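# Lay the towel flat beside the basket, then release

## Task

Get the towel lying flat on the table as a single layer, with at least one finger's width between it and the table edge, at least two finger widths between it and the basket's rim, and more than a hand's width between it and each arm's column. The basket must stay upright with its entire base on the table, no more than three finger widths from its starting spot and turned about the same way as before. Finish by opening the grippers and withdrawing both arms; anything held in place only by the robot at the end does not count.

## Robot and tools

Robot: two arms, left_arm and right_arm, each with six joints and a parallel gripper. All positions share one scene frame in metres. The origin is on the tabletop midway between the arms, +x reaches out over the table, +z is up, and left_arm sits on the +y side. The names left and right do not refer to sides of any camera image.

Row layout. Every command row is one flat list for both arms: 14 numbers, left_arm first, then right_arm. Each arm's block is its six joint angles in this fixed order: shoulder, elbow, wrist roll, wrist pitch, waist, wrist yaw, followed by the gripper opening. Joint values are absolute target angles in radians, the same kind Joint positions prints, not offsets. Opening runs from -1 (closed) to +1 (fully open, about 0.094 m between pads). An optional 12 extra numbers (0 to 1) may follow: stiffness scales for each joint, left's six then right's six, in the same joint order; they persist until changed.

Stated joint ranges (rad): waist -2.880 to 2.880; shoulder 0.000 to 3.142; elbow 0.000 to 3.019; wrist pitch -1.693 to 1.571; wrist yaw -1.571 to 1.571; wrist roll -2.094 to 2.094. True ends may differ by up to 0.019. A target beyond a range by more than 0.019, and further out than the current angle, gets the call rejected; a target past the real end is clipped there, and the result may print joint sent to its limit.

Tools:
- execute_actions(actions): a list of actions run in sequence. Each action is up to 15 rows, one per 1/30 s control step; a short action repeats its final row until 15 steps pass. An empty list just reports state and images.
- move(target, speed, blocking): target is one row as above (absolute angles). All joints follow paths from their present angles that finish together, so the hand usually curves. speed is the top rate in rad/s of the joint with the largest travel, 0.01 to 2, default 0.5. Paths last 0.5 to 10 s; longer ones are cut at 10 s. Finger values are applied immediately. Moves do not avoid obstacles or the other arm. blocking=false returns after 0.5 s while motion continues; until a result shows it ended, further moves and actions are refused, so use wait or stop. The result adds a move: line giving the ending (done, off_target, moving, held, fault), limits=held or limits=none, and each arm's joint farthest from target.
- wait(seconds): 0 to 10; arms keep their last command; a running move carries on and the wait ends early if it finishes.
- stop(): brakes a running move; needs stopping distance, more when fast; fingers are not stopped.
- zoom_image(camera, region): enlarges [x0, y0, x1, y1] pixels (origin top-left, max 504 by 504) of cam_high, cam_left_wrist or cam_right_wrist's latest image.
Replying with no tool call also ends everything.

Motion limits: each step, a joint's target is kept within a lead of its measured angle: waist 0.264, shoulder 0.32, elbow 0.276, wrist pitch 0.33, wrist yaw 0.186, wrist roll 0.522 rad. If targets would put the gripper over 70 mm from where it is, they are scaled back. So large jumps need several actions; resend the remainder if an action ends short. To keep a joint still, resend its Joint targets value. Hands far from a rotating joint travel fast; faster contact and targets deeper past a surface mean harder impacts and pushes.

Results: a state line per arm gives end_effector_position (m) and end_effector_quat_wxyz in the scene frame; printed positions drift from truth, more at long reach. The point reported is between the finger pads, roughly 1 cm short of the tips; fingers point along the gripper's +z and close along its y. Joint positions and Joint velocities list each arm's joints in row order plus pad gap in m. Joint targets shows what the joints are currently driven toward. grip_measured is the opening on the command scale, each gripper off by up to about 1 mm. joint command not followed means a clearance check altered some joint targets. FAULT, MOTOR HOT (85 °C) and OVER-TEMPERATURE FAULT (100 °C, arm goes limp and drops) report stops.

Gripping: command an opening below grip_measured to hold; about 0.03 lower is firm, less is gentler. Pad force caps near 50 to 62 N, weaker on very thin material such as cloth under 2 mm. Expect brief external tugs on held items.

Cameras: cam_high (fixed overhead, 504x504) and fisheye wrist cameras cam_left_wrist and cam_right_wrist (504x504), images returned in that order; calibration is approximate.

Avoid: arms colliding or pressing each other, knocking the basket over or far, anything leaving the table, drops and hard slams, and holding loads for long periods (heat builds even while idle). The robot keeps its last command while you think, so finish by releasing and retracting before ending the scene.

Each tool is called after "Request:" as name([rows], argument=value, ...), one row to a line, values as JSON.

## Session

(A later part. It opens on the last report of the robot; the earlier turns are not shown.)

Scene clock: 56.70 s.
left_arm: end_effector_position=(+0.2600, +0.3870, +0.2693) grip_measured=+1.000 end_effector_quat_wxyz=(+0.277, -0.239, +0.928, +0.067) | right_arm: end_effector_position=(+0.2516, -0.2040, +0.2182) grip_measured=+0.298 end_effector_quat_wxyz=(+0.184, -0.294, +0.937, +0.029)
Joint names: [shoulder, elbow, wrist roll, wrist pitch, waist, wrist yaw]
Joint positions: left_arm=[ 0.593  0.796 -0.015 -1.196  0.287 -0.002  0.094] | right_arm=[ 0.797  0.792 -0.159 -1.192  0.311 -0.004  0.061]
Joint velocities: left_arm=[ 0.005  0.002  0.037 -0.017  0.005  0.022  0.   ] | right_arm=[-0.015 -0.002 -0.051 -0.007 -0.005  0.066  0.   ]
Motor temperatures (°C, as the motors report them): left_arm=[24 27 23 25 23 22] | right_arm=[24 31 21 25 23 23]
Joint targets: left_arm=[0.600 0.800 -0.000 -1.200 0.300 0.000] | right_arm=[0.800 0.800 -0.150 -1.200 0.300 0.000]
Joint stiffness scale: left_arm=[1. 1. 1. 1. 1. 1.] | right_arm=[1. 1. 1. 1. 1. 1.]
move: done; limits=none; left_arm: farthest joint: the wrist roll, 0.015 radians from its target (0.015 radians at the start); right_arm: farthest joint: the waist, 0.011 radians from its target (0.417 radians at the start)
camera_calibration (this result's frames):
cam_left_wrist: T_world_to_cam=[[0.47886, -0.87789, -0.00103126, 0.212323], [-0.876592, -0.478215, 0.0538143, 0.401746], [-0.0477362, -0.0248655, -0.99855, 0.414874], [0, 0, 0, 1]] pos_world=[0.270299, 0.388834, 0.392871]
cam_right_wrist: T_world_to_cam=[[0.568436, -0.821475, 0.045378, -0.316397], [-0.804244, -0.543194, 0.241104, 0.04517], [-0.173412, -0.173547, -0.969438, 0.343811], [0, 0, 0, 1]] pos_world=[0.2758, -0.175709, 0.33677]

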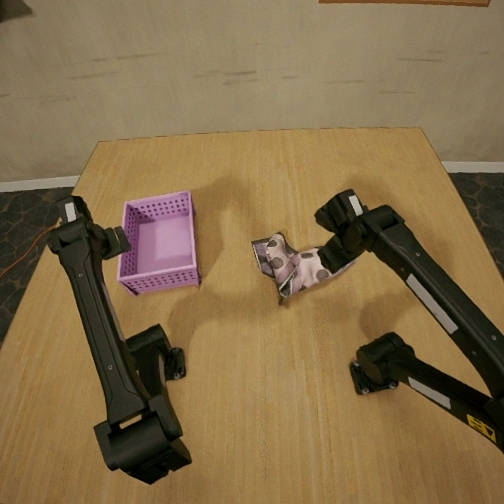

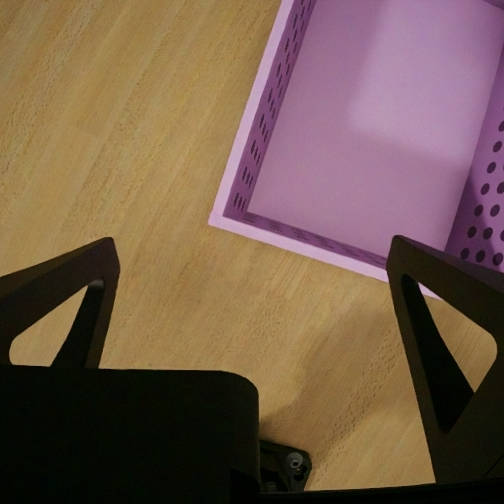

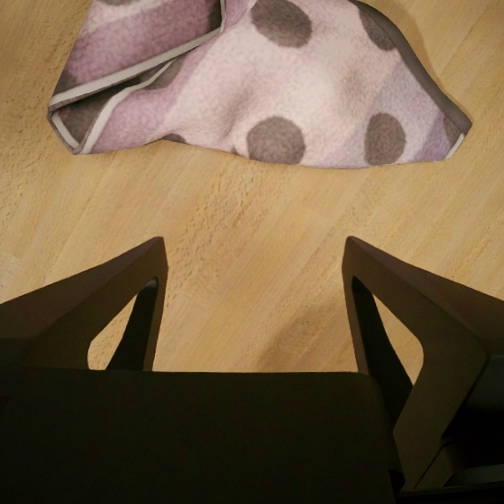

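Request:
move(target=[1.2,1.3,-0.54,-1.3,-0.76,0,0.2,1.2,1.0,0,-1.3,-0.12,0,0.2], speed=0.8)

Request:
move(target=[1.85,1.42,-0.54,-1.1,-0.76,0,0.2,1.55,1.05,0,-1.03,-0.12,0,0.2])

Scene clock: 66.13 s.
left_arm: end_effector_position=(+0.3806, +0.0516, +0.2904) grip_measured=+0.202 end_effector_quat_wxyz=(+0.136, +0.017, +0.987, -0.082) | right_arm: end_effector_position=(+0.3266, -0.3154, +0.1713) grip_measured=+0.202 end_effector_quat_wxyz=(+0.021, -0.019, +1.000, +0.002)
Joint names: [shoulder, elbow, wrist roll, wrist pitch, waist, wrist yaw]
Joint positions: left_arm=[ 1.203  1.244 -0.524 -1.294 -0.76  -0.     0.056] | right_arm=[ 1.19   0.951 -0.01  -1.291 -0.11  -0.004  0.056]
Joint velocities: left_arm=[ 0.005  0.002 -0.007 -0.007 -0.015  0.022 -0.   ] | right_arm=[ 0.005  0.002  0.066 -0.027 -0.005  0.022 -0.001]
Motor temperatures (°C, as the motors report them): left_arm=[24 28 23 25 23 22] | right_arm=[23 32 21 25 23 23]
Joint targets: left_arm=[1.200 1.300 -0.540 -1.300 -0.760 -0.000] | right_arm=[1.200 1.000 0.000 -1.300 -0.120 0.000]
Joint stiffness scale: left_arm=[1. 1. 1. 1. 1. 1.] | right_arm=[1. 1. 1. 1. 1. 1.]
move: off_target (left_arm, right_arm); limits=none; left_arm: farthest joint: the elbow, 0.056 radians from its target (0.504 radians at the start); right_arm: farthest joint: the elbow, 0.049 radians from its target (0.208 radians at the start)
camera_calibration (this result's frames):
cam_left_wrist: T_world_to_cam=[[-0.0604863, -0.986877, 0.149715, 0.0272072], [-0.933465, 0.109049, 0.341689, 0.253688], [-0.353531, -0.119086, -0.927812, 0.534021], [0, 0, 0, 1]] pos_world=[0.427248, 0.0627803, 0.404715]
cam_right_wrist: T_world_to_cam=[[0.0413173, -0.999045, -0.0141891, -0.322004], [-0.839692, -0.0424163, 0.541403, 0.174363], [-0.541488, -0.0104549, -0.840643, 0.441669], [0, 0, 0, 1]] pos_world=[0.398874, -0.309683, 0.272317]

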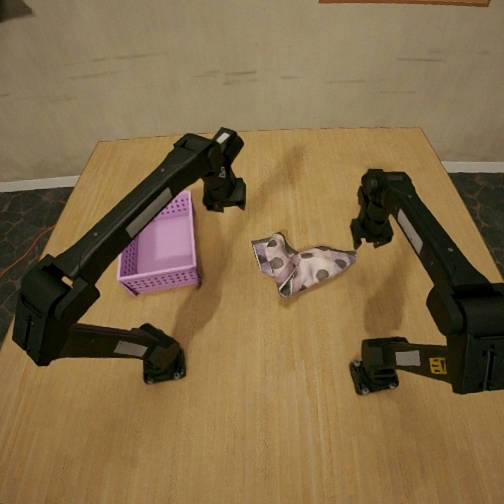

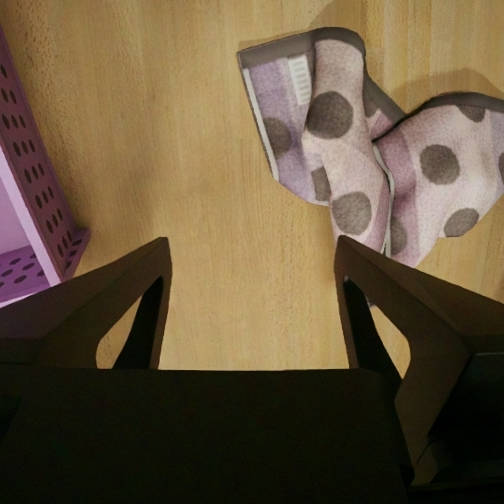

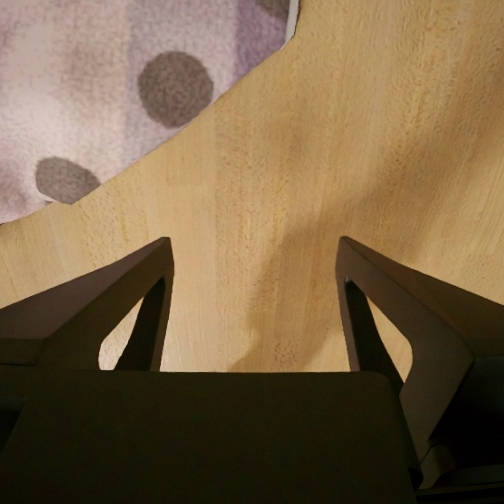

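Scene clock: 68.00 s.
left_arm: end_effector_position=(+0.4812, -0.0113, +0.0483) grip_measured=+0.202 end_effector_quat_wxyz=(-0.012, +0.017, +1.000, +0.007) | right_arm: end_effector_position=(+0.4071, -0.3131, +0.0711) grip_measured=+0.202 end_effector_quat_wxyz=(-0.002, -0.019, +1.000, +0.002)
Joint names: [shoulder, elbow, wrist roll, wrist pitch, waist, wrist yaw]
Joint positions: left_arm=[ 1.862  1.373 -0.524 -1.108 -0.76  -0.     0.056] | right_arm=[ 1.539  1.006 -0.01  -1.041 -0.11  -0.004  0.056]
Joint velocities: left_arm=[-0.005  0.002 -0.022  0.002 -0.005 -0.051 -0.   ] | right_arm=[-0.015  0.007  0.066 -0.027 -0.015  0.051 -0.   ]
Motor temperatures (°C, as the motors report them): left_arm=[25 28 23 25 23 22] | right_arm=[23 32 21 25 23 23]
Joint targets: left_arm=[1.850 1.420 -0.540 -1.100 -0.760 -0.000] | right_arm=[1.550 1.050 -0.000 -1.030 -0.120 0.000]
Joint stiffness scale: left_arm=[1. 1. 1. 1. 1. 1.] | right_arm=[1. 1. 1. 1. 1. 1.]
move: off_target (left_arm, right_arm); limits=none; left_arm: farthest joint: the elbow, 0.047 radians from its target (0.176 radians at the start); right_arm: farthest joint: the elbow, 0.044 radians from its target (0.099 radians at the start)
camera_calibration (this result's frames):
cam_left_wrist: T_world_to_cam=[[-0.0411362, -0.998976, -0.0188236, 0.00615507], [-0.79293, 0.0211772, 0.608945, 0.355623], [-0.607923, 0.0399754, -0.792989, 0.455208], [0, 0, 0, 1]] pos_world=[0.558968, -0.0195795, 0.144536]
cam_right_wrist: T_world_to_cam=[[0.040671, -0.999063, -0.014776, -0.324211], [-0.814709, -0.0417201, 0.578368, 0.283704], [-0.578442, -0.0114846, -0.815642, 0.414011], [0, 0, 0, 1]] pos_world=[0.483804, -0.307317, 0.168809]

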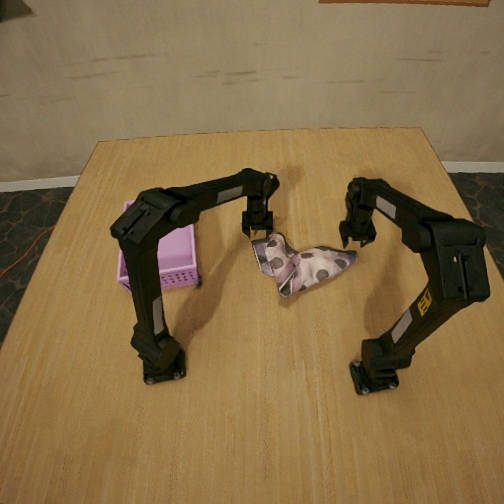

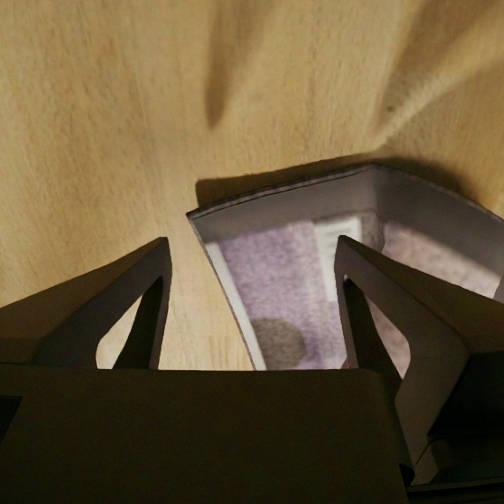

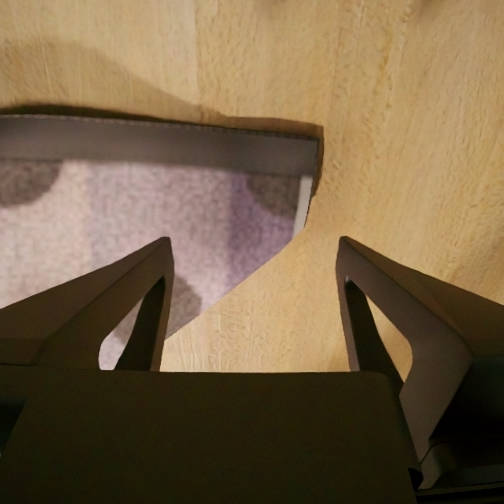

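Request:
move(target=[1.85,1.33,-0.54,-1.0,-0.76,0,0.2,1.63,1.0,0,-0.9,-0.12,0,0.2], speed=0.15)

Request:
move(target=[1.89,1.27,-0.54,-0.97,-0.76,0,0.2,1.71,0.97,0,-0.85,-0.12,0,0.2], speed=0.1)

Scene clock: 72.80 s.
left_arm: end_effector_position=(+0.4855, -0.0141, +0.0336) grip_measured=+0.202 end_effector_quat_wxyz=(+0.012, +0.017, +1.000, -0.007) | right_arm: end_effector_position=(+0.4300, -0.3125, +0.0404) grip_measured=+0.202 end_effector_quat_wxyz=(+0.022, -0.019, +1.000, +0.002)
Joint names: [shoulder, elbow, wrist roll, wrist pitch, waist, wrist yaw]
Joint positions: left_arm=[ 1.862  1.328 -0.525 -1.01  -0.76  -0.     0.056] | right_arm=[ 1.612  0.998 -0.009 -0.912 -0.11  -0.004  0.056]
Joint velocities: left_arm=[-0.005 -0.002 -0.11  -0.012  0.005 -0.037 -0.001] | right_arm=[-0.005 -0.012  0.007 -0.002 -0.005 -0.022 -0.   ]
Motor temperatures (°C, as the motors report them): left_arm=[25 28 23 25 23 22] | right_arm=[23 32 21 25 23 23]
Joint targets: left_arm=[1.850 1.330 -0.540 -1.000 -0.760 -0.000] | right_arm=[1.630 1.000 0.000 -0.900 -0.120 -0.000]
Joint stiffness scale: left_arm=[1. 1. 1. 1. 1. 1.] | right_arm=[1. 1. 1. 1. 1. 1.]
move: done; limits=none; left_arm: farthest joint: the wrist roll, 0.015 radians from its target (0.016 radians at the start); right_arm: farthest joint: the shoulder, 0.018 radians from its target (0.091 radians at the start)
camera_calibration (this result's frames):
cam_left_wrist: T_world_to_cam=[[-0.0405089, -0.999146, 0.00818846, 0.00212349], [-0.820231, 0.0379328, 0.570773, 0.382886], [-0.570596, 0.016405, -0.821067, 0.428756], [0, 0, 0, 1]] pos_world=[0.558788, -0.019436, 0.133479]
cam_right_wrist: T_world_to_cam=[[0.0409905, -0.999059, -0.0141547, -0.32512], [-0.841766, -0.0421621, 0.538194, 0.333284], [-0.538284, -0.0101459, -0.842702, 0.38649], [0, 0, 0, 1]] pos_world=[0.501916, -0.306841, 0.141722]

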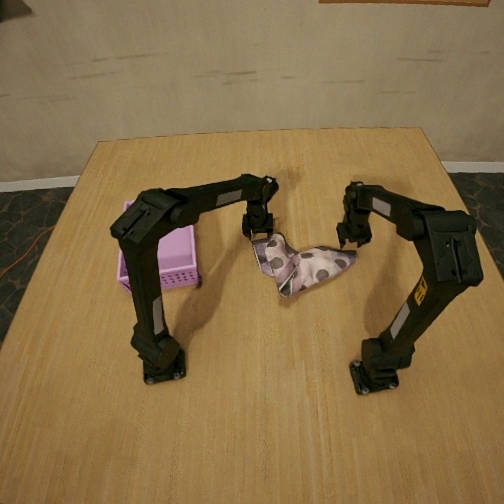

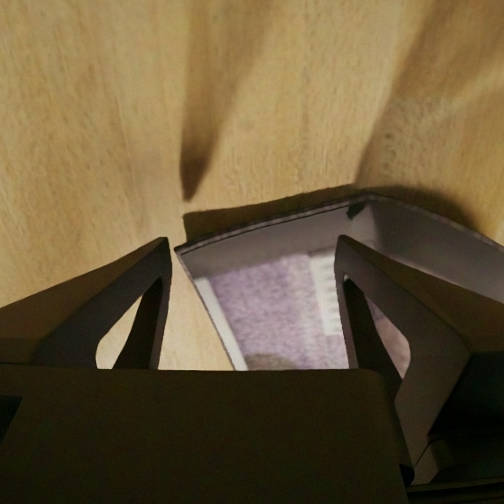

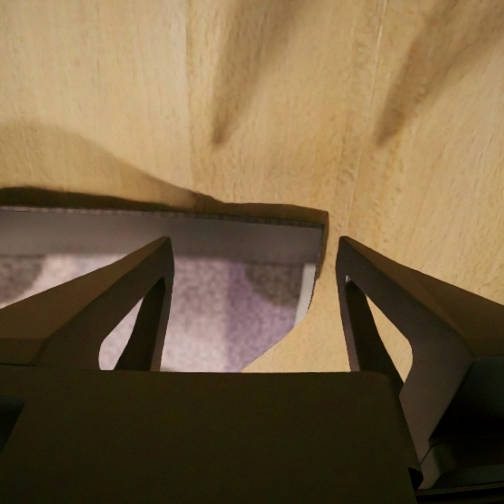

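Scene clock: 74.00 s.
left_arm: end_effector_position=(+0.4756, -0.0081, +0.0207) grip_measured=+0.202 end_effector_quat_wxyz=(+0.005, +0.017, +1.000, -0.003) | right_arm: end_effector_position=(+0.4259, -0.3126, +0.0162) grip_measured=+0.202 end_effector_quat_wxyz=(+0.009, -0.019, +1.000, +0.002)
Joint names: [shoulder, elbow, wrist roll, wrist pitch, waist, wrist yaw]
Joint positions: left_arm=[ 1.863  1.289 -0.525 -0.986 -0.76   0.001  0.056] | right_arm=[ 1.658  0.98  -0.009 -0.873 -0.11  -0.004  0.056]
Joint velocities: left_arm=[-0.005 -0.022 -0.051  0.027  0.005 -0.051 -0.   ] | right_arm=[-0.005 -0.007  0.037 -0.002 -0.005 -0.007 -0.   ]
Motor temperatures (°C, as the motors report them): left_arm=[25 28 23 25 23 22] | right_arm=[23 32 21 25 23 23]
Joint targets: left_arm=[1.890 1.270 -0.540 -0.970 -0.760 0.000] | right_arm=[1.710 0.970 0.000 -0.850 -0.120 0.000]
Joint stiffness scale: left_arm=[1. 1. 1. 1. 1. 1.] | right_arm=[1. 1. 1. 1. 1. 1.]
move: off_target (left_arm, right_arm); limits=none; left_arm: farthest joint: the shoulder, 0.027 radians from its target (0.028 radians at the start); right_arm: farthest joint: the shoulder, 0.052 radians from its target (0.098 radians at the start)
camera_calibration (this result's frames):
cam_left_wrist: T_world_to_cam=[[-0.0404644, -0.99918, 0.00143417, 0.00792444], [-0.812234, 0.0337294, 0.582356, 0.377792], [-0.581927, 0.0223998, -0.812933, 0.417658], [0, 0, 0, 1]] pos_world=[0.550223, -0.0141802, 0.119507]
cam_right_wrist: T_world_to_cam=[[0.0406136, -0.99907, -0.0144958, -0.325246], [-0.827315, -0.0417594, 0.560184, 0.33645], [-0.560268, -0.0107585, -0.828241, 0.372774], [0, 0, 0, 1]] pos_world=[0.500413, -0.306883, 0.115559]

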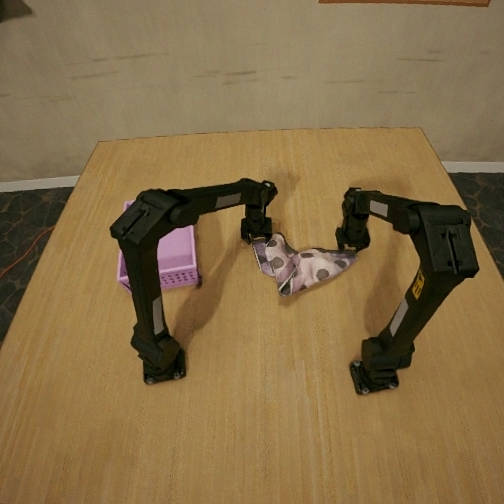

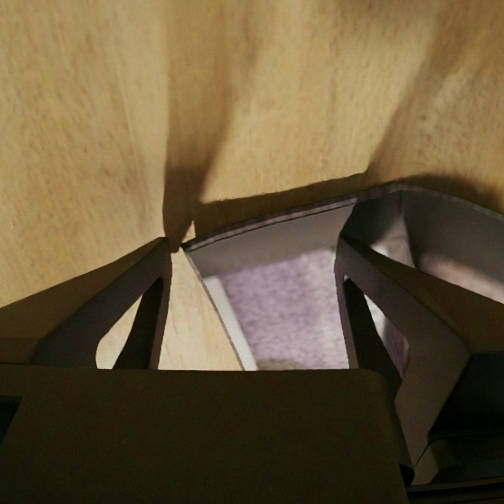

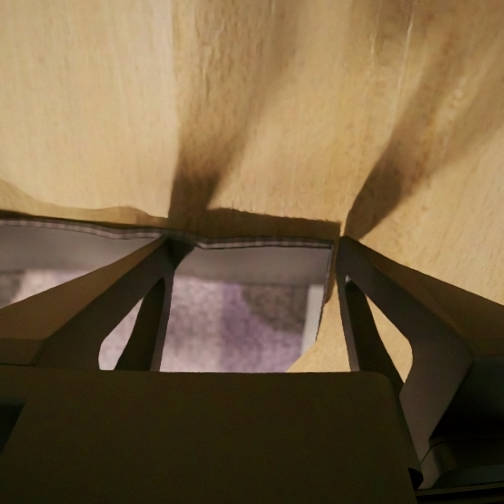

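Request:
move(target=[1.89,1.27,-0.54,-0.97,-0.76,0,-1,1.71,0.97,0,-0.85,-0.12,0,-1])

Request:
move(target=[1.5,1.35,-0.45,-1.4,-0.68,0,-1,1.45,1.3,0,-1.4,-0.12,0,-1], speed=0.3)

Scene clock: 76.63 s.
left_arm: end_effector_position=(+0.4756, -0.0085, +0.0213) grip_measured=-0.915 end_effector_quat_wxyz=(+0.006, +0.017, +1.000, -0.006) | right_arm: end_effector_position=(+0.4273, -0.3126, +0.0169) grip_measured=-0.907 end_effector_quat_wxyz=(+0.013, -0.019, +1.000, +0.002)
Joint names: [shoulder, elbow, wrist roll, wrist pitch, waist, wrist yaw]
Joint positions: left_arm=[ 1.86   1.287 -0.525 -0.982 -0.76   0.003  0.004] | right_arm=[ 1.657  0.98  -0.009 -0.868 -0.11  -0.004  0.004]
Joint velocities: left_arm=[-0.015  0.002  0.051  0.012  0.005 -0.037 -0.   ] | right_arm=[-0.015 -0.002  0.037 -0.007 -0.015  0.022 -0.001]
Motor temperatures (°C, as the motors report them): left_arm=[25 28 23 25 23 22] | right_arm=[23 31 21 25 23 23]
Joint targets: left_arm=[1.890 1.270 -0.540 -0.970 -0.760 -0.000] | right_arm=[1.710 0.970 -0.000 -0.850 -0.120 -0.000]
Joint stiffness scale: left_arm=[1. 1. 1. 1. 1. 1.] | right_arm=[1. 1. 1. 1. 1. 1.]
move: off_target (left_arm, right_arm); limits=none; left_arm: farthest joint: the shoulder, 0.030 radians from its target (0.027 radians at the start); right_arm: farthest joint: the shoulder, 0.053 radians from its target (0.052 radians at the start)
camera_calibration (this result's frames):
cam_left_wrist: T_world_to_cam=[[-0.0401228, -0.99918, 0.00550562, 0.00723682], [-0.813607, 0.0358686, 0.580307, 0.378136], [-0.580029, 0.0188042, -0.814379, 0.417228], [0, 0, 0, 1]] pos_world=[0.549949, -0.014178, 0.120306]
cam_right_wrist: T_world_to_cam=[[0.0407073, -0.999067, -0.0144127, -0.325295], [-0.830929, -0.0418601, 0.554801, 0.338848], [-0.554887, -0.0106085, -0.831858, 0.371895], [0, 0, 0, 1]] pos_world=[0.50116, -0.306862, 0.116682]

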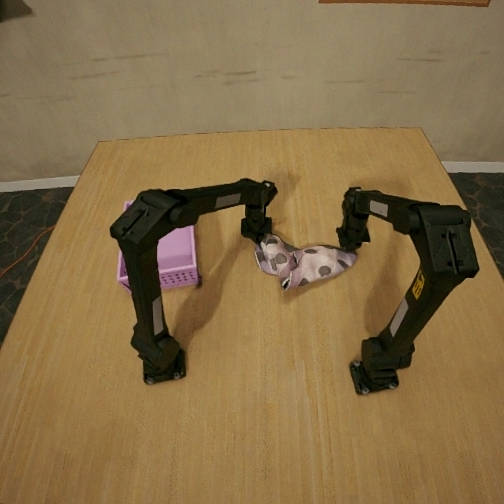

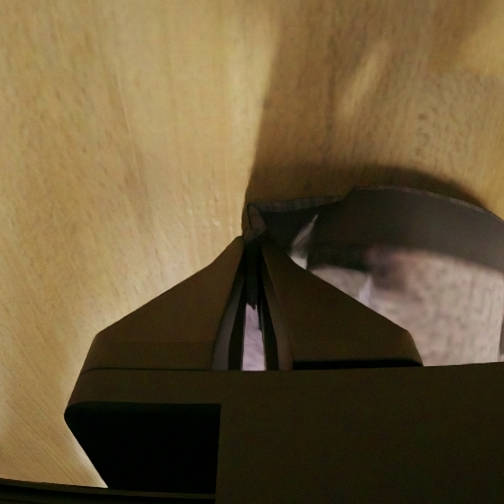

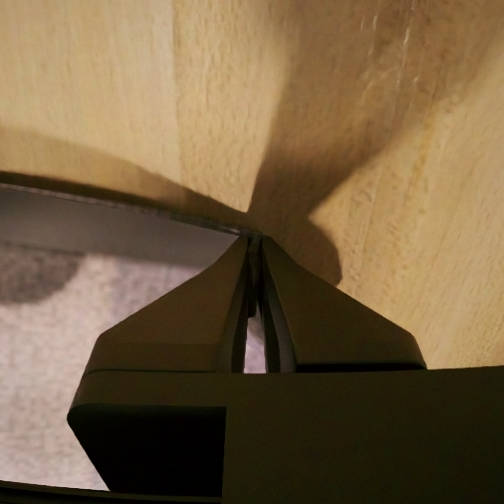

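Scene clock: 78.80 s.
left_arm: end_effector_position=(+0.4166, +0.0610, +0.1863) grip_measured=-0.915 end_effector_quat_wxyz=(-0.015, +0.013, +1.000, +0.006) | right_arm: end_effector_position=(+0.4169, -0.3129, +0.1887) grip_measured=-0.907 end_effector_quat_wxyz=(-0.015, -0.018, +1.000, +0.002)
Joint names: [shoulder, elbow, wrist roll, wrist pitch, waist, wrist yaw]
Joint positions: left_arm=[ 1.514  1.302 -0.469 -1.39  -0.697  0.003  0.004] | right_arm=[ 1.465  1.255 -0.009 -1.391 -0.11  -0.004  0.004]
Joint velocities: left_arm=[-0.005 -0.027 -0.007 -0.022 -0.005 -0.007 -0.001] | right_arm=[-0.005  0.007  0.022 -0.002 -0.015  0.037 -0.   ]
Motor temperatures (°C, as the motors report them): left_arm=[25 28 23 25 23 22] | right_arm=[23 32 21 25 23 23]
Joint targets: left_arm=[1.500 1.350 -0.450 -1.400 -0.680 0.000] | right_arm=[1.450 1.300 -0.000 -1.400 -0.120 0.000]
Joint stiffness scale: left_arm=[1. 1. 1. 1. 1. 1.] | right_arm=[1. 1. 1. 1. 1. 1.]
move: off_target (left_arm, right_arm); limits=none; left_arm: farthest joint: the elbow, 0.048 radians from its target (0.063 radians at the start); right_arm: farthest joint: the elbow, 0.045 radians from its target (0.320 radians at the start)
camera_calibration (this result's frames):
cam_left_wrist: T_world_to_cam=[[-0.0327333, -0.999331, -0.0162955, 0.0743485], [-0.789365, 0.0158483, 0.613719, 0.216802], [-0.61305, 0.0329522, -0.789356, 0.524307], [0, 0, 0, 1]] pos_world=[0.494996, 0.0535858, 0.282021]
cam_right_wrist: T_world_to_cam=[[0.0395044, -0.999105, -0.0150947, -0.322067], [-0.798783, -0.0406523, 0.600244, 0.213275], [-0.600321, -0.0116549, -0.799674, 0.521612], [0, 0, 0, 1]] pos_world=[0.496218, -0.307029, 0.284241]

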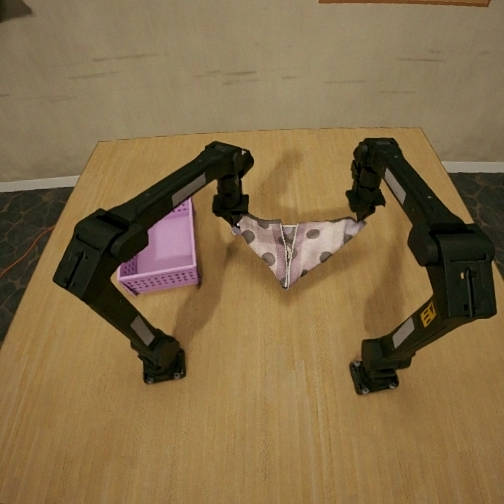

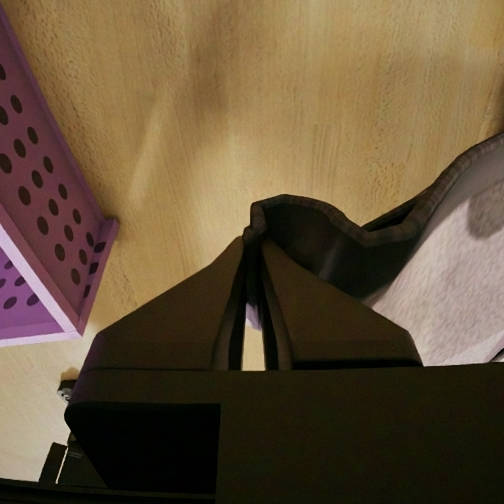

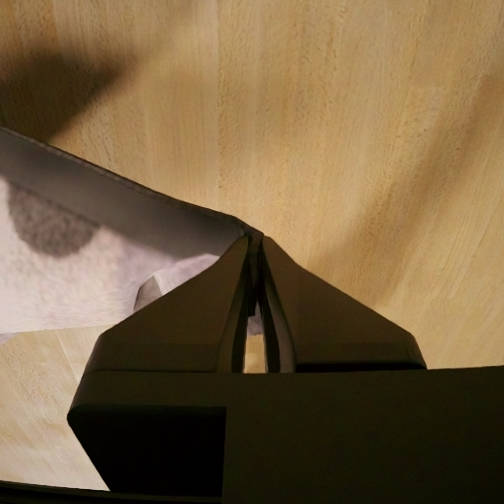

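Request:
move(target=[1.5,1.6,-0.45,-1.6,-0.68,0,-1,1.45,1.55,-0.08,-1.6,-0.2,0,-1], speed=0.3)

Request:
zoom_image(camera="cam_high", region=[180,100,420,340])

Scene clock: 83.47 s.
left_arm: end_effector_position=(+0.4350, +0.0510, +0.2813) grip_measured=-0.915 end_effector_quat_wxyz=(+0.008, +0.013, +1.000, -0.006) | right_arm: end_effector_position=(+0.4369, -0.3435, +0.2835) grip_measured=-0.907 end_effector_quat_wxyz=(+0.009, -0.013, +1.000, +0.001)
Joint names: [shoulder, elbow, wrist roll, wrist pitch, waist, wrist yaw]
Joint positions: left_arm=[ 1.514  1.552 -0.468 -1.589 -0.697  0.003  0.004] | right_arm=[ 1.465  1.505 -0.069 -1.591 -0.181 -0.004  0.004]
Joint velocities: left_arm=[-0.024 -0.017  0.022 -0.022 -0.005 -0.051 -0.   ] | right_arm=[ 0.005  0.007  0.022 -0.007 -0.005  0.037 -0.001]
Motor temperatures (°C, as the motors report them): left_arm=[25 28 23 25 23 22] | right_arm=[24 33 21 25 23 23]
Joint targets: left_arm=[1.500 1.600 -0.450 -1.600 -0.680 -0.000] | right_arm=[1.450 1.550 -0.080 -1.600 -0.200 0.000]
Joint stiffness scale: left_arm=[1. 1. 1. 1. 1. 1.] | right_arm=[1. 1. 1. 1. 1. 1.]
move: off_target (left_arm, right_arm); limits=none; left_arm: farthest joint: the elbow, 0.048 radians from its target (0.298 radians at the start); right_arm: farthest joint: the elbow, 0.045 radians from its target (0.295 radians at the start)
camera_calibration (this result's frames):
cam_left_wrist: T_world_to_cam=[[-0.0332779, -0.999424, 0.00667113, 0.0603319], [-0.816327, 0.0310312, 0.576756, 0.19454], [-0.57663, 0.0137474, -0.81689, 0.603843], [0, 0, 0, 1]] pos_world=[0.50901, 0.0459591, 0.380668]
cam_right_wrist: T_world_to_cam=[[0.0287882, -0.999496, -0.0133689, -0.348021], [-0.827861, -0.0313357, 0.560058, 0.198412], [-0.560194, -0.00505548, -0.828346, 0.601904], [0, 0, 0, 1]] pos_world=[0.511459, -0.338585, 0.38281]

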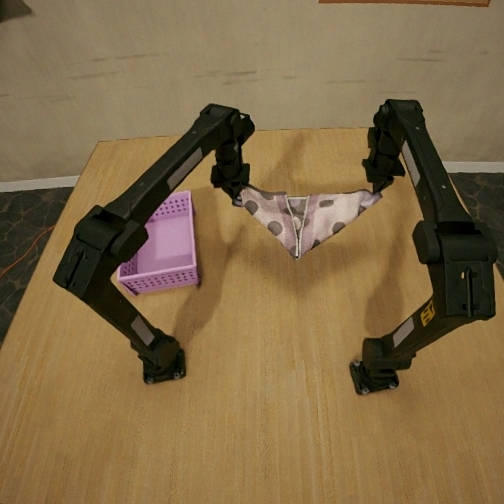

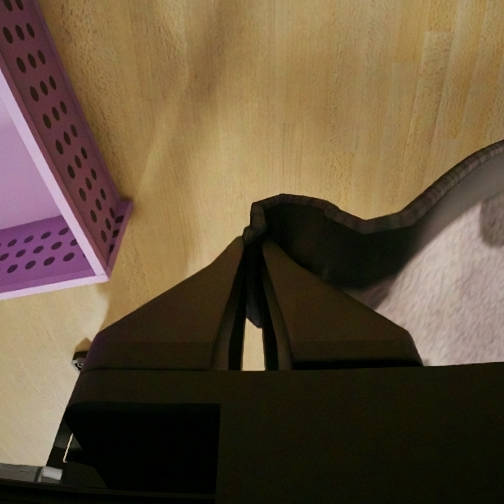

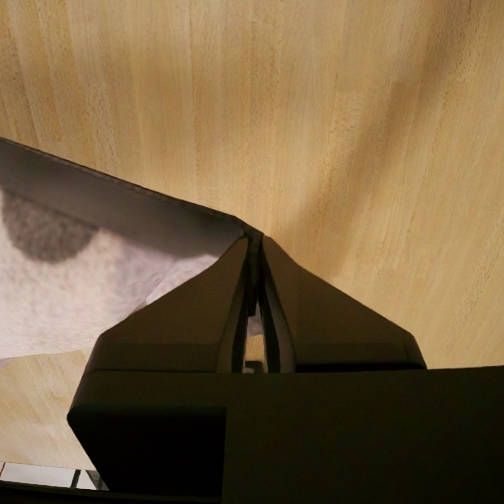

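Region (180, 100, 420, 340) of cam_high's 504x504 image, scaled by 2.100, with more detail than that image has.

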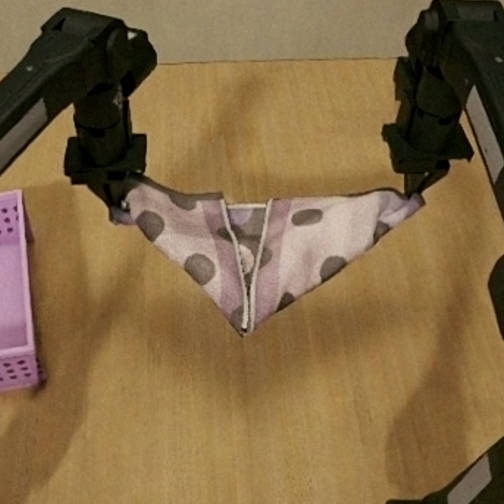

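Request:
move(target=[1.5,1.6,0.9,-1.6,-0.66,0,-1,1.45,1.55,-1.4,-1.6,-0.22,0,-1], speed=0.8)

Request:
zoom_image(camera="cam_high", region=[180,100,420,340])

Scene clock: 88.77 s.
left_arm: end_effector_position=(+0.4369, +0.0544, +0.2813) grip_measured=-0.915 end_effector_quat_wxyz=(+0.010, +0.629, +0.778, -0.001) | right_arm: end_effector_position=(+0.4367, -0.3462, +0.2835) grip_measured=-0.907 end_effector_quat_wxyz=(+0.010, -0.618, +0.786, -0.003)
Joint names: [shoulder, elbow, wrist roll, wrist pitch, waist, wrist yaw]
Joint positions: left_arm=[ 1.514  1.552  0.875 -1.589 -0.687  0.007  0.004] | right_arm=[ 1.465  1.505 -1.385 -1.591 -0.189 -0.008  0.004]
Joint velocities: left_arm=[-0.024 -0.007 -0.037 -0.002  0.005  0.066 -0.   ] | right_arm=[-0.005 -0.002 -0.051  0.012  0.005 -0.037  0.001]
Motor temperatures (°C, as the motors report them): left_arm=[26 29 23 25 23 22] | right_arm=[24 33 21 25 23 23]
Joint targets: left_arm=[1.500 1.600 0.900 -1.600 -0.660 -0.000] | right_arm=[1.450 1.550 -1.400 -1.600 -0.220 -0.000]
Joint stiffness scale: left_arm=[1. 1. 1. 1. 1. 1.] | right_arm=[1. 1. 1. 1. 1. 1.]
move: off_target (left_arm, right_arm); limits=none; left_arm: farthest joint: the elbow, 0.048 radians from its target (0.048 radians at the start); right_arm: farthest joint: the elbow, 0.045 radians from its target (0.045 radians at the start)
camera_calibration (this result's frames):
cam_left_wrist: T_world_to_cam=[[-0.978968, -0.203352, -0.0164029, 0.440135], [-0.175568, 0.798797, 0.575412, -0.125404], [-0.103909, 0.56619, -0.817699, 0.368501], [0, 0, 0, 1]] pos_world=[0.447152, -0.0189663, 0.380702]
cam_right_wrist: T_world_to_cam=[[0.972712, -0.231945, 0.00569903, -0.502618], [-0.194304, -0.800945, 0.566333, -0.346735], [-0.126793, -0.551987, -0.824157, 0.221977], [0, 0, 0, 1]] pos_world=[0.449675, -0.271767, 0.382176]

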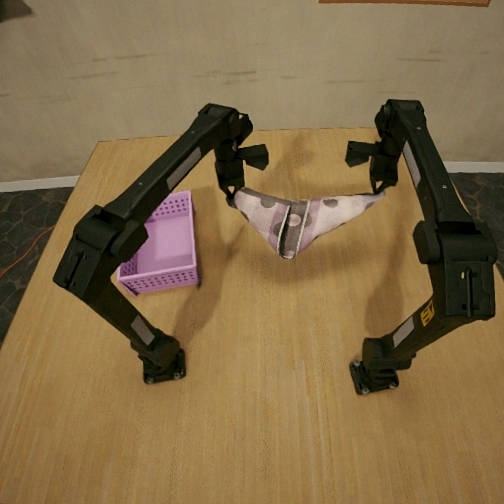

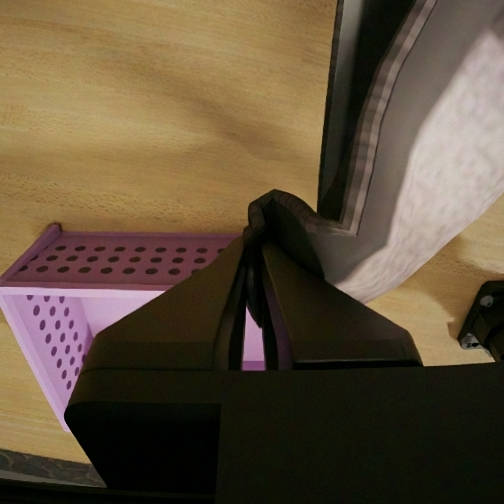

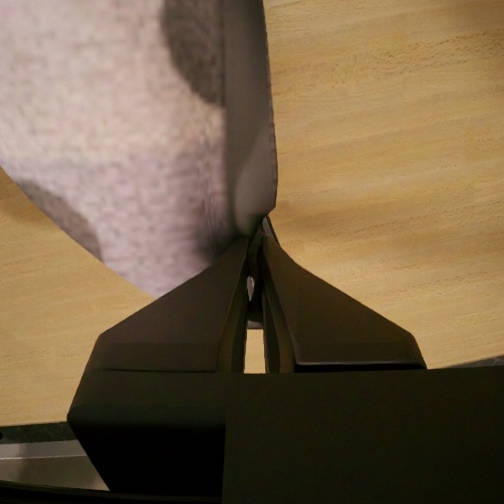

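Region (180, 100, 420, 340) of cam_high's 504x504 image, scaled by 2.100, with more detail than that image has.

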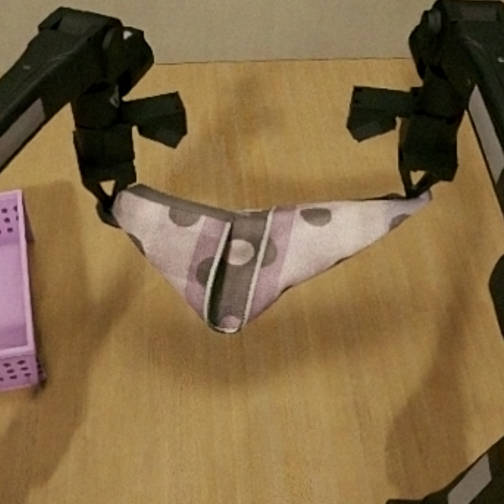

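Request:
move(target=[1.5,1.6,1.5,-1.6,-0.62,0,-1,1.45,1.55,-2,-1.6,-0.27,0,-1])

Request:
move(target=[1.5,1.6,1.5,-1.25,-0.62,0,-1,1.45,1.55,-2,-1.25,-0.27,0,-1], speed=1.5)

Request:
move(target=[1.5,1.6,1.5,-1.6,-0.62,0,-1,1.45,1.55,-2,-1.6,-0.27,0,-1], speed=1.5)

Scene clock: 94.70 s.
left_arm: end_effector_position=(+0.4406, +0.0615, +0.2813) grip_measured=-0.915 end_effector_quat_wxyz=(+0.014, +0.821, +0.570, -0.004) | right_arm: end_effector_position=(+0.4349, -0.3556, +0.2829) grip_measured=-0.908 end_effector_quat_wxyz=(-0.014, +0.814, -0.581, -0.001)
Joint names: [shoulder, elbow, wrist roll, wrist pitch, waist, wrist yaw]
Joint positions: left_arm=[ 1.514  1.552  1.465 -1.589 -0.664  0.021  0.004] | right_arm=[ 1.465  1.503 -1.982 -1.595 -0.218 -0.025  0.004]
Joint velocities: left_arm=[ 0.005 -0.017  0.066 -0.002 -0.005 -0.037  0.001] | right_arm=[-0.005 -0.012  0.007 -0.007 -0.005 -0.007 -0.001]
Motor temperatures (°C, as the motors report them): left_arm=[26 29 23 25 23 22] | right_arm=[24 34 21 25 23 23]
Joint targets: left_arm=[1.500 1.600 1.500 -1.600 -0.620 -0.000] | right_arm=[1.450 1.550 -2.000 -1.600 -0.270 0.000]
Joint stiffness scale: left_arm=[1. 1. 1. 1. 1. 1.] | right_arm=[1. 1. 1. 1. 1. 1.]
move: off_target (left_arm, right_arm); limits=none; left_arm: farthest joint: the elbow, 0.048 radians from its target (0.048 radians at the start); right_arm: farthest joint: the waist, 0.052 radians from its target (0.081 radians at the start)
camera_calibration (this result's frames):
cam_left_wrist: T_world_to_cam=[[-0.934642, 0.354836, -0.0231409, 0.393223], [0.278878, 0.771833, 0.571403, -0.327852], [0.220615, 0.527604, -0.820343, 0.225051], [0, 0, 0, 1]] pos_world=[0.409304, -0.00522055, 0.381054]
cam_right_wrist: T_world_to_cam=[[0.944555, 0.328163, 0.0111845, -0.293105], [0.265734, -0.783985, 0.561028, -0.546846], [0.192877, -0.52695, -0.827721, 0.0869877], [0, 0, 0, 1]] pos_world=[0.405392, -0.286695, 0.382076]

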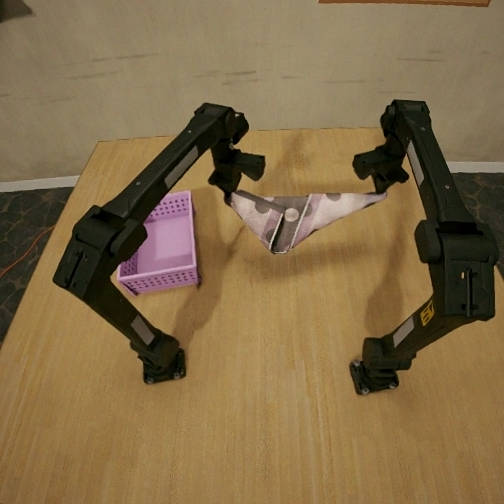

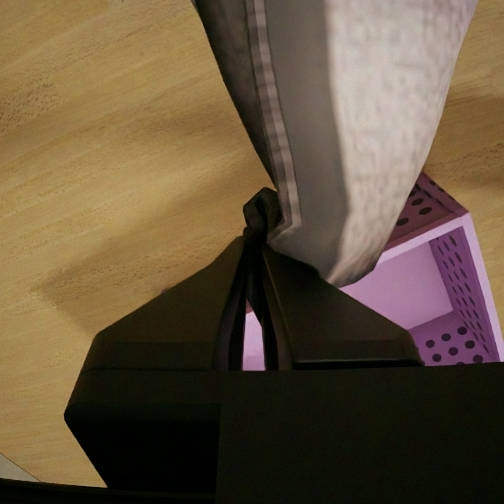

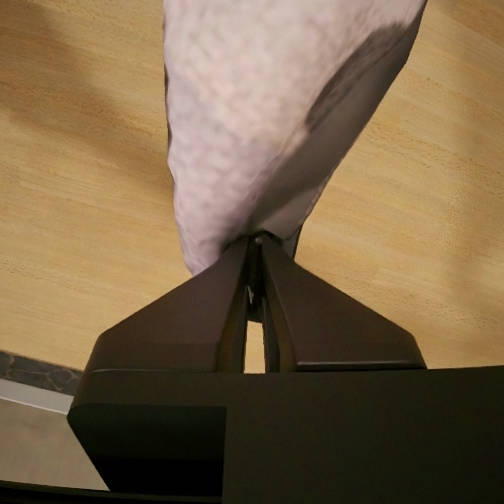

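Scene clock: 95.53 s.
left_arm: end_effector_position=(+0.5162, +0.0306, +0.2969) grip_measured=-0.915 end_effector_quat_wxyz=(+0.160, +0.808, +0.561, +0.081) | right_arm: end_effector_position=(+0.5122, -0.3695, +0.2958) grip_measured=-0.908 end_effector_quat_wxyz=(-0.094, +0.800, -0.575, +0.139)
Joint names: [shoulder, elbow, wrist roll, wrist pitch, waist, wrist yaw]
Joint positions: left_arm=[ 1.514  1.552  1.472 -1.25  -0.654  0.015  0.004] | right_arm=[ 1.465  1.501 -1.985 -1.269 -0.232 -0.022  0.004]
Joint velocities: left_arm=[-0.005 -0.012 -0.022  0.012 -0.005  0.007 -0.001] | right_arm=[-0.005 -0.007  0.066  0.012  0.005 -0.037 -0.001]
Motor temperatures (°C, as the motors report them): left_arm=[26 29 23 25 23 22] | right_arm=[24 34 21 25 23 23]
Joint targets: left_arm=[1.500 1.600 1.500 -1.250 -0.620 -0.000] | right_arm=[1.450 1.550 -2.000 -1.250 -0.270 -0.000]
Joint stiffness scale: left_arm=[1. 1. 1. 1. 1. 1.] | right_arm=[1. 1. 1. 1. 1. 1.]
move: off_target (left_arm, right_arm); limits=none; left_arm: farthest joint: the elbow, 0.048 radians from its target (0.048 radians at the start); right_arm: farthest joint: the elbow, 0.049 radians from its target (0.047 radians at the start)
camera_calibration (this result's frames):
cam_left_wrist: T_world_to_cam=[[-0.877453, 0.324084, -0.353619, 0.544811], [0.107389, 0.85124, 0.513671, -0.23076], [0.467487, 0.412747, -0.781726, 0.102024], [0, 0, 0, 1]] pos_world=[0.455132, -0.0222422, 0.390945]
cam_right_wrist: T_world_to_cam=[[0.897487, 0.322823, 0.300502, -0.425175], [0.0615258, -0.766329, 0.639496, -0.497611], [0.436728, -0.555451, -0.707632, -0.0955264], [0, 0, 0, 1]] pos_world=[0.453924, -0.297138, 0.378389]

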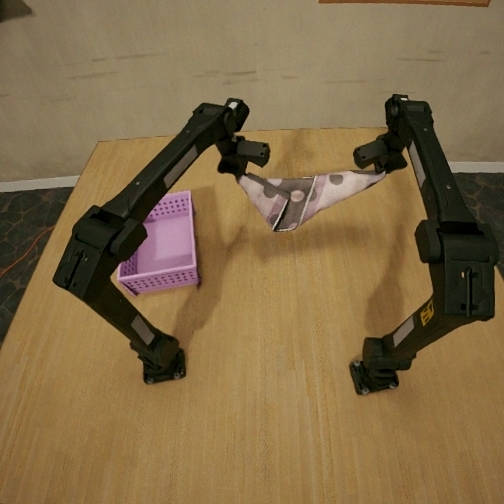

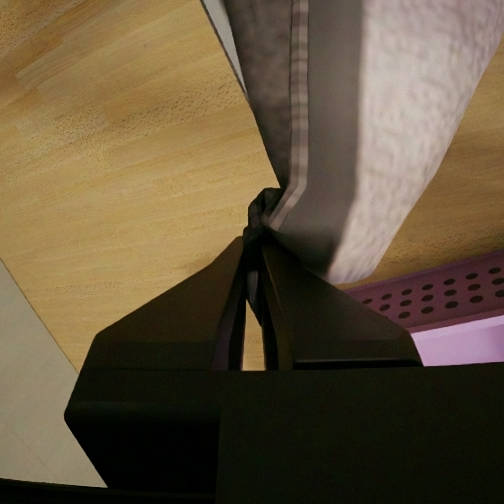

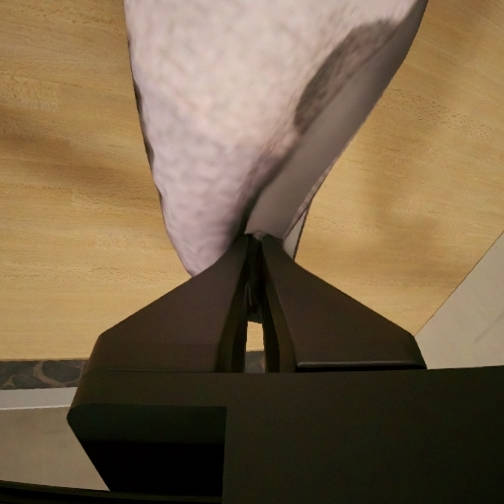

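Scene clock: 96.37 s.
left_arm: end_effector_position=(+0.4460, +0.0629, +0.2815) grip_measured=-0.915 end_effector_quat_wxyz=(+0.022, +0.821, +0.571, -0.002) | right_arm: end_effector_position=(+0.4337, -0.3594, +0.2815) grip_measured=-0.908 end_effector_quat_wxyz=(-0.016, +0.811, -0.584, -0.004)
Joint names: [shoulder, elbow, wrist roll, wrist pitch, waist, wrist yaw]
Joint positions: left_arm=[ 1.514  1.552  1.472 -1.572 -0.655  0.024  0.004] | right_arm=[ 1.465  1.499 -1.985 -1.595 -0.23  -0.033  0.004]
Joint velocities: left_arm=[-0.015 -0.007  0.022  0.007  0.005  0.007 -0.001] | right_arm=[ 0.005 -0.007 -0.007 -0.007 -0.005  0.037  0.   ]
Motor temperatures (°C, as the motors report them): left_arm=[26 29 23 25 23 22] | right_arm=[24 34 21 25 23 23]
Joint targets: left_arm=[1.500 1.600 1.500 -1.600 -0.620 -0.000] | right_arm=[1.450 1.550 -2.000 -1.600 -0.270 -0.000]
Joint stiffness scale: left_arm=[1. 1. 1. 1. 1. 1.] | right_arm=[1. 1. 1. 1. 1. 1.]
move: off_target (left_arm, right_arm); limits=none; left_arm: farthest joint: the elbow, 0.048 radians from its target (0.048 radians at the start); right_arm: farthest joint: the elbow, 0.051 radians from its target (0.049 radians at the start)
camera_calibration (this result's frames):
cam_left_wrist: T_world_to_cam=[[-0.934973, 0.35245, -0.040064, 0.402864], [0.269145, 0.778443, 0.567086, -0.325329], [0.231057, 0.519427, -0.822683, 0.219774], [0, 0, 0, 1]] pos_world=[0.413447, -0.0028956, 0.381434]
cam_right_wrist: T_world_to_cam=[[0.947405, 0.319858, 0.0106935, -0.294825], [0.260615, -0.79046, 0.554305, -0.546928], [0.185752, -0.522364, -0.832245, 0.0900378], [0, 0, 0, 1]] pos_world=[0.405131, -0.29099, 0.381251]

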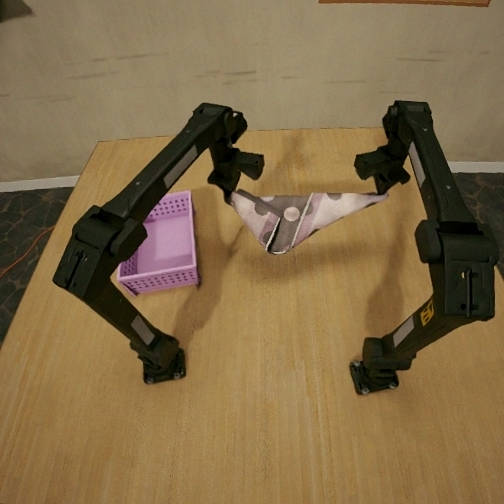

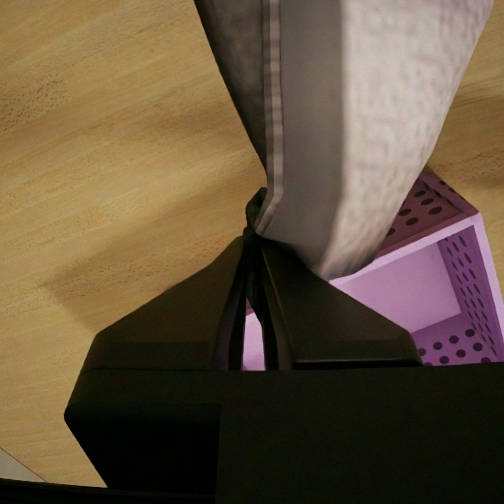

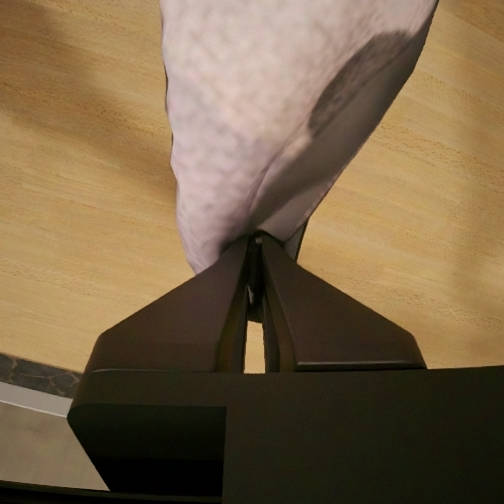

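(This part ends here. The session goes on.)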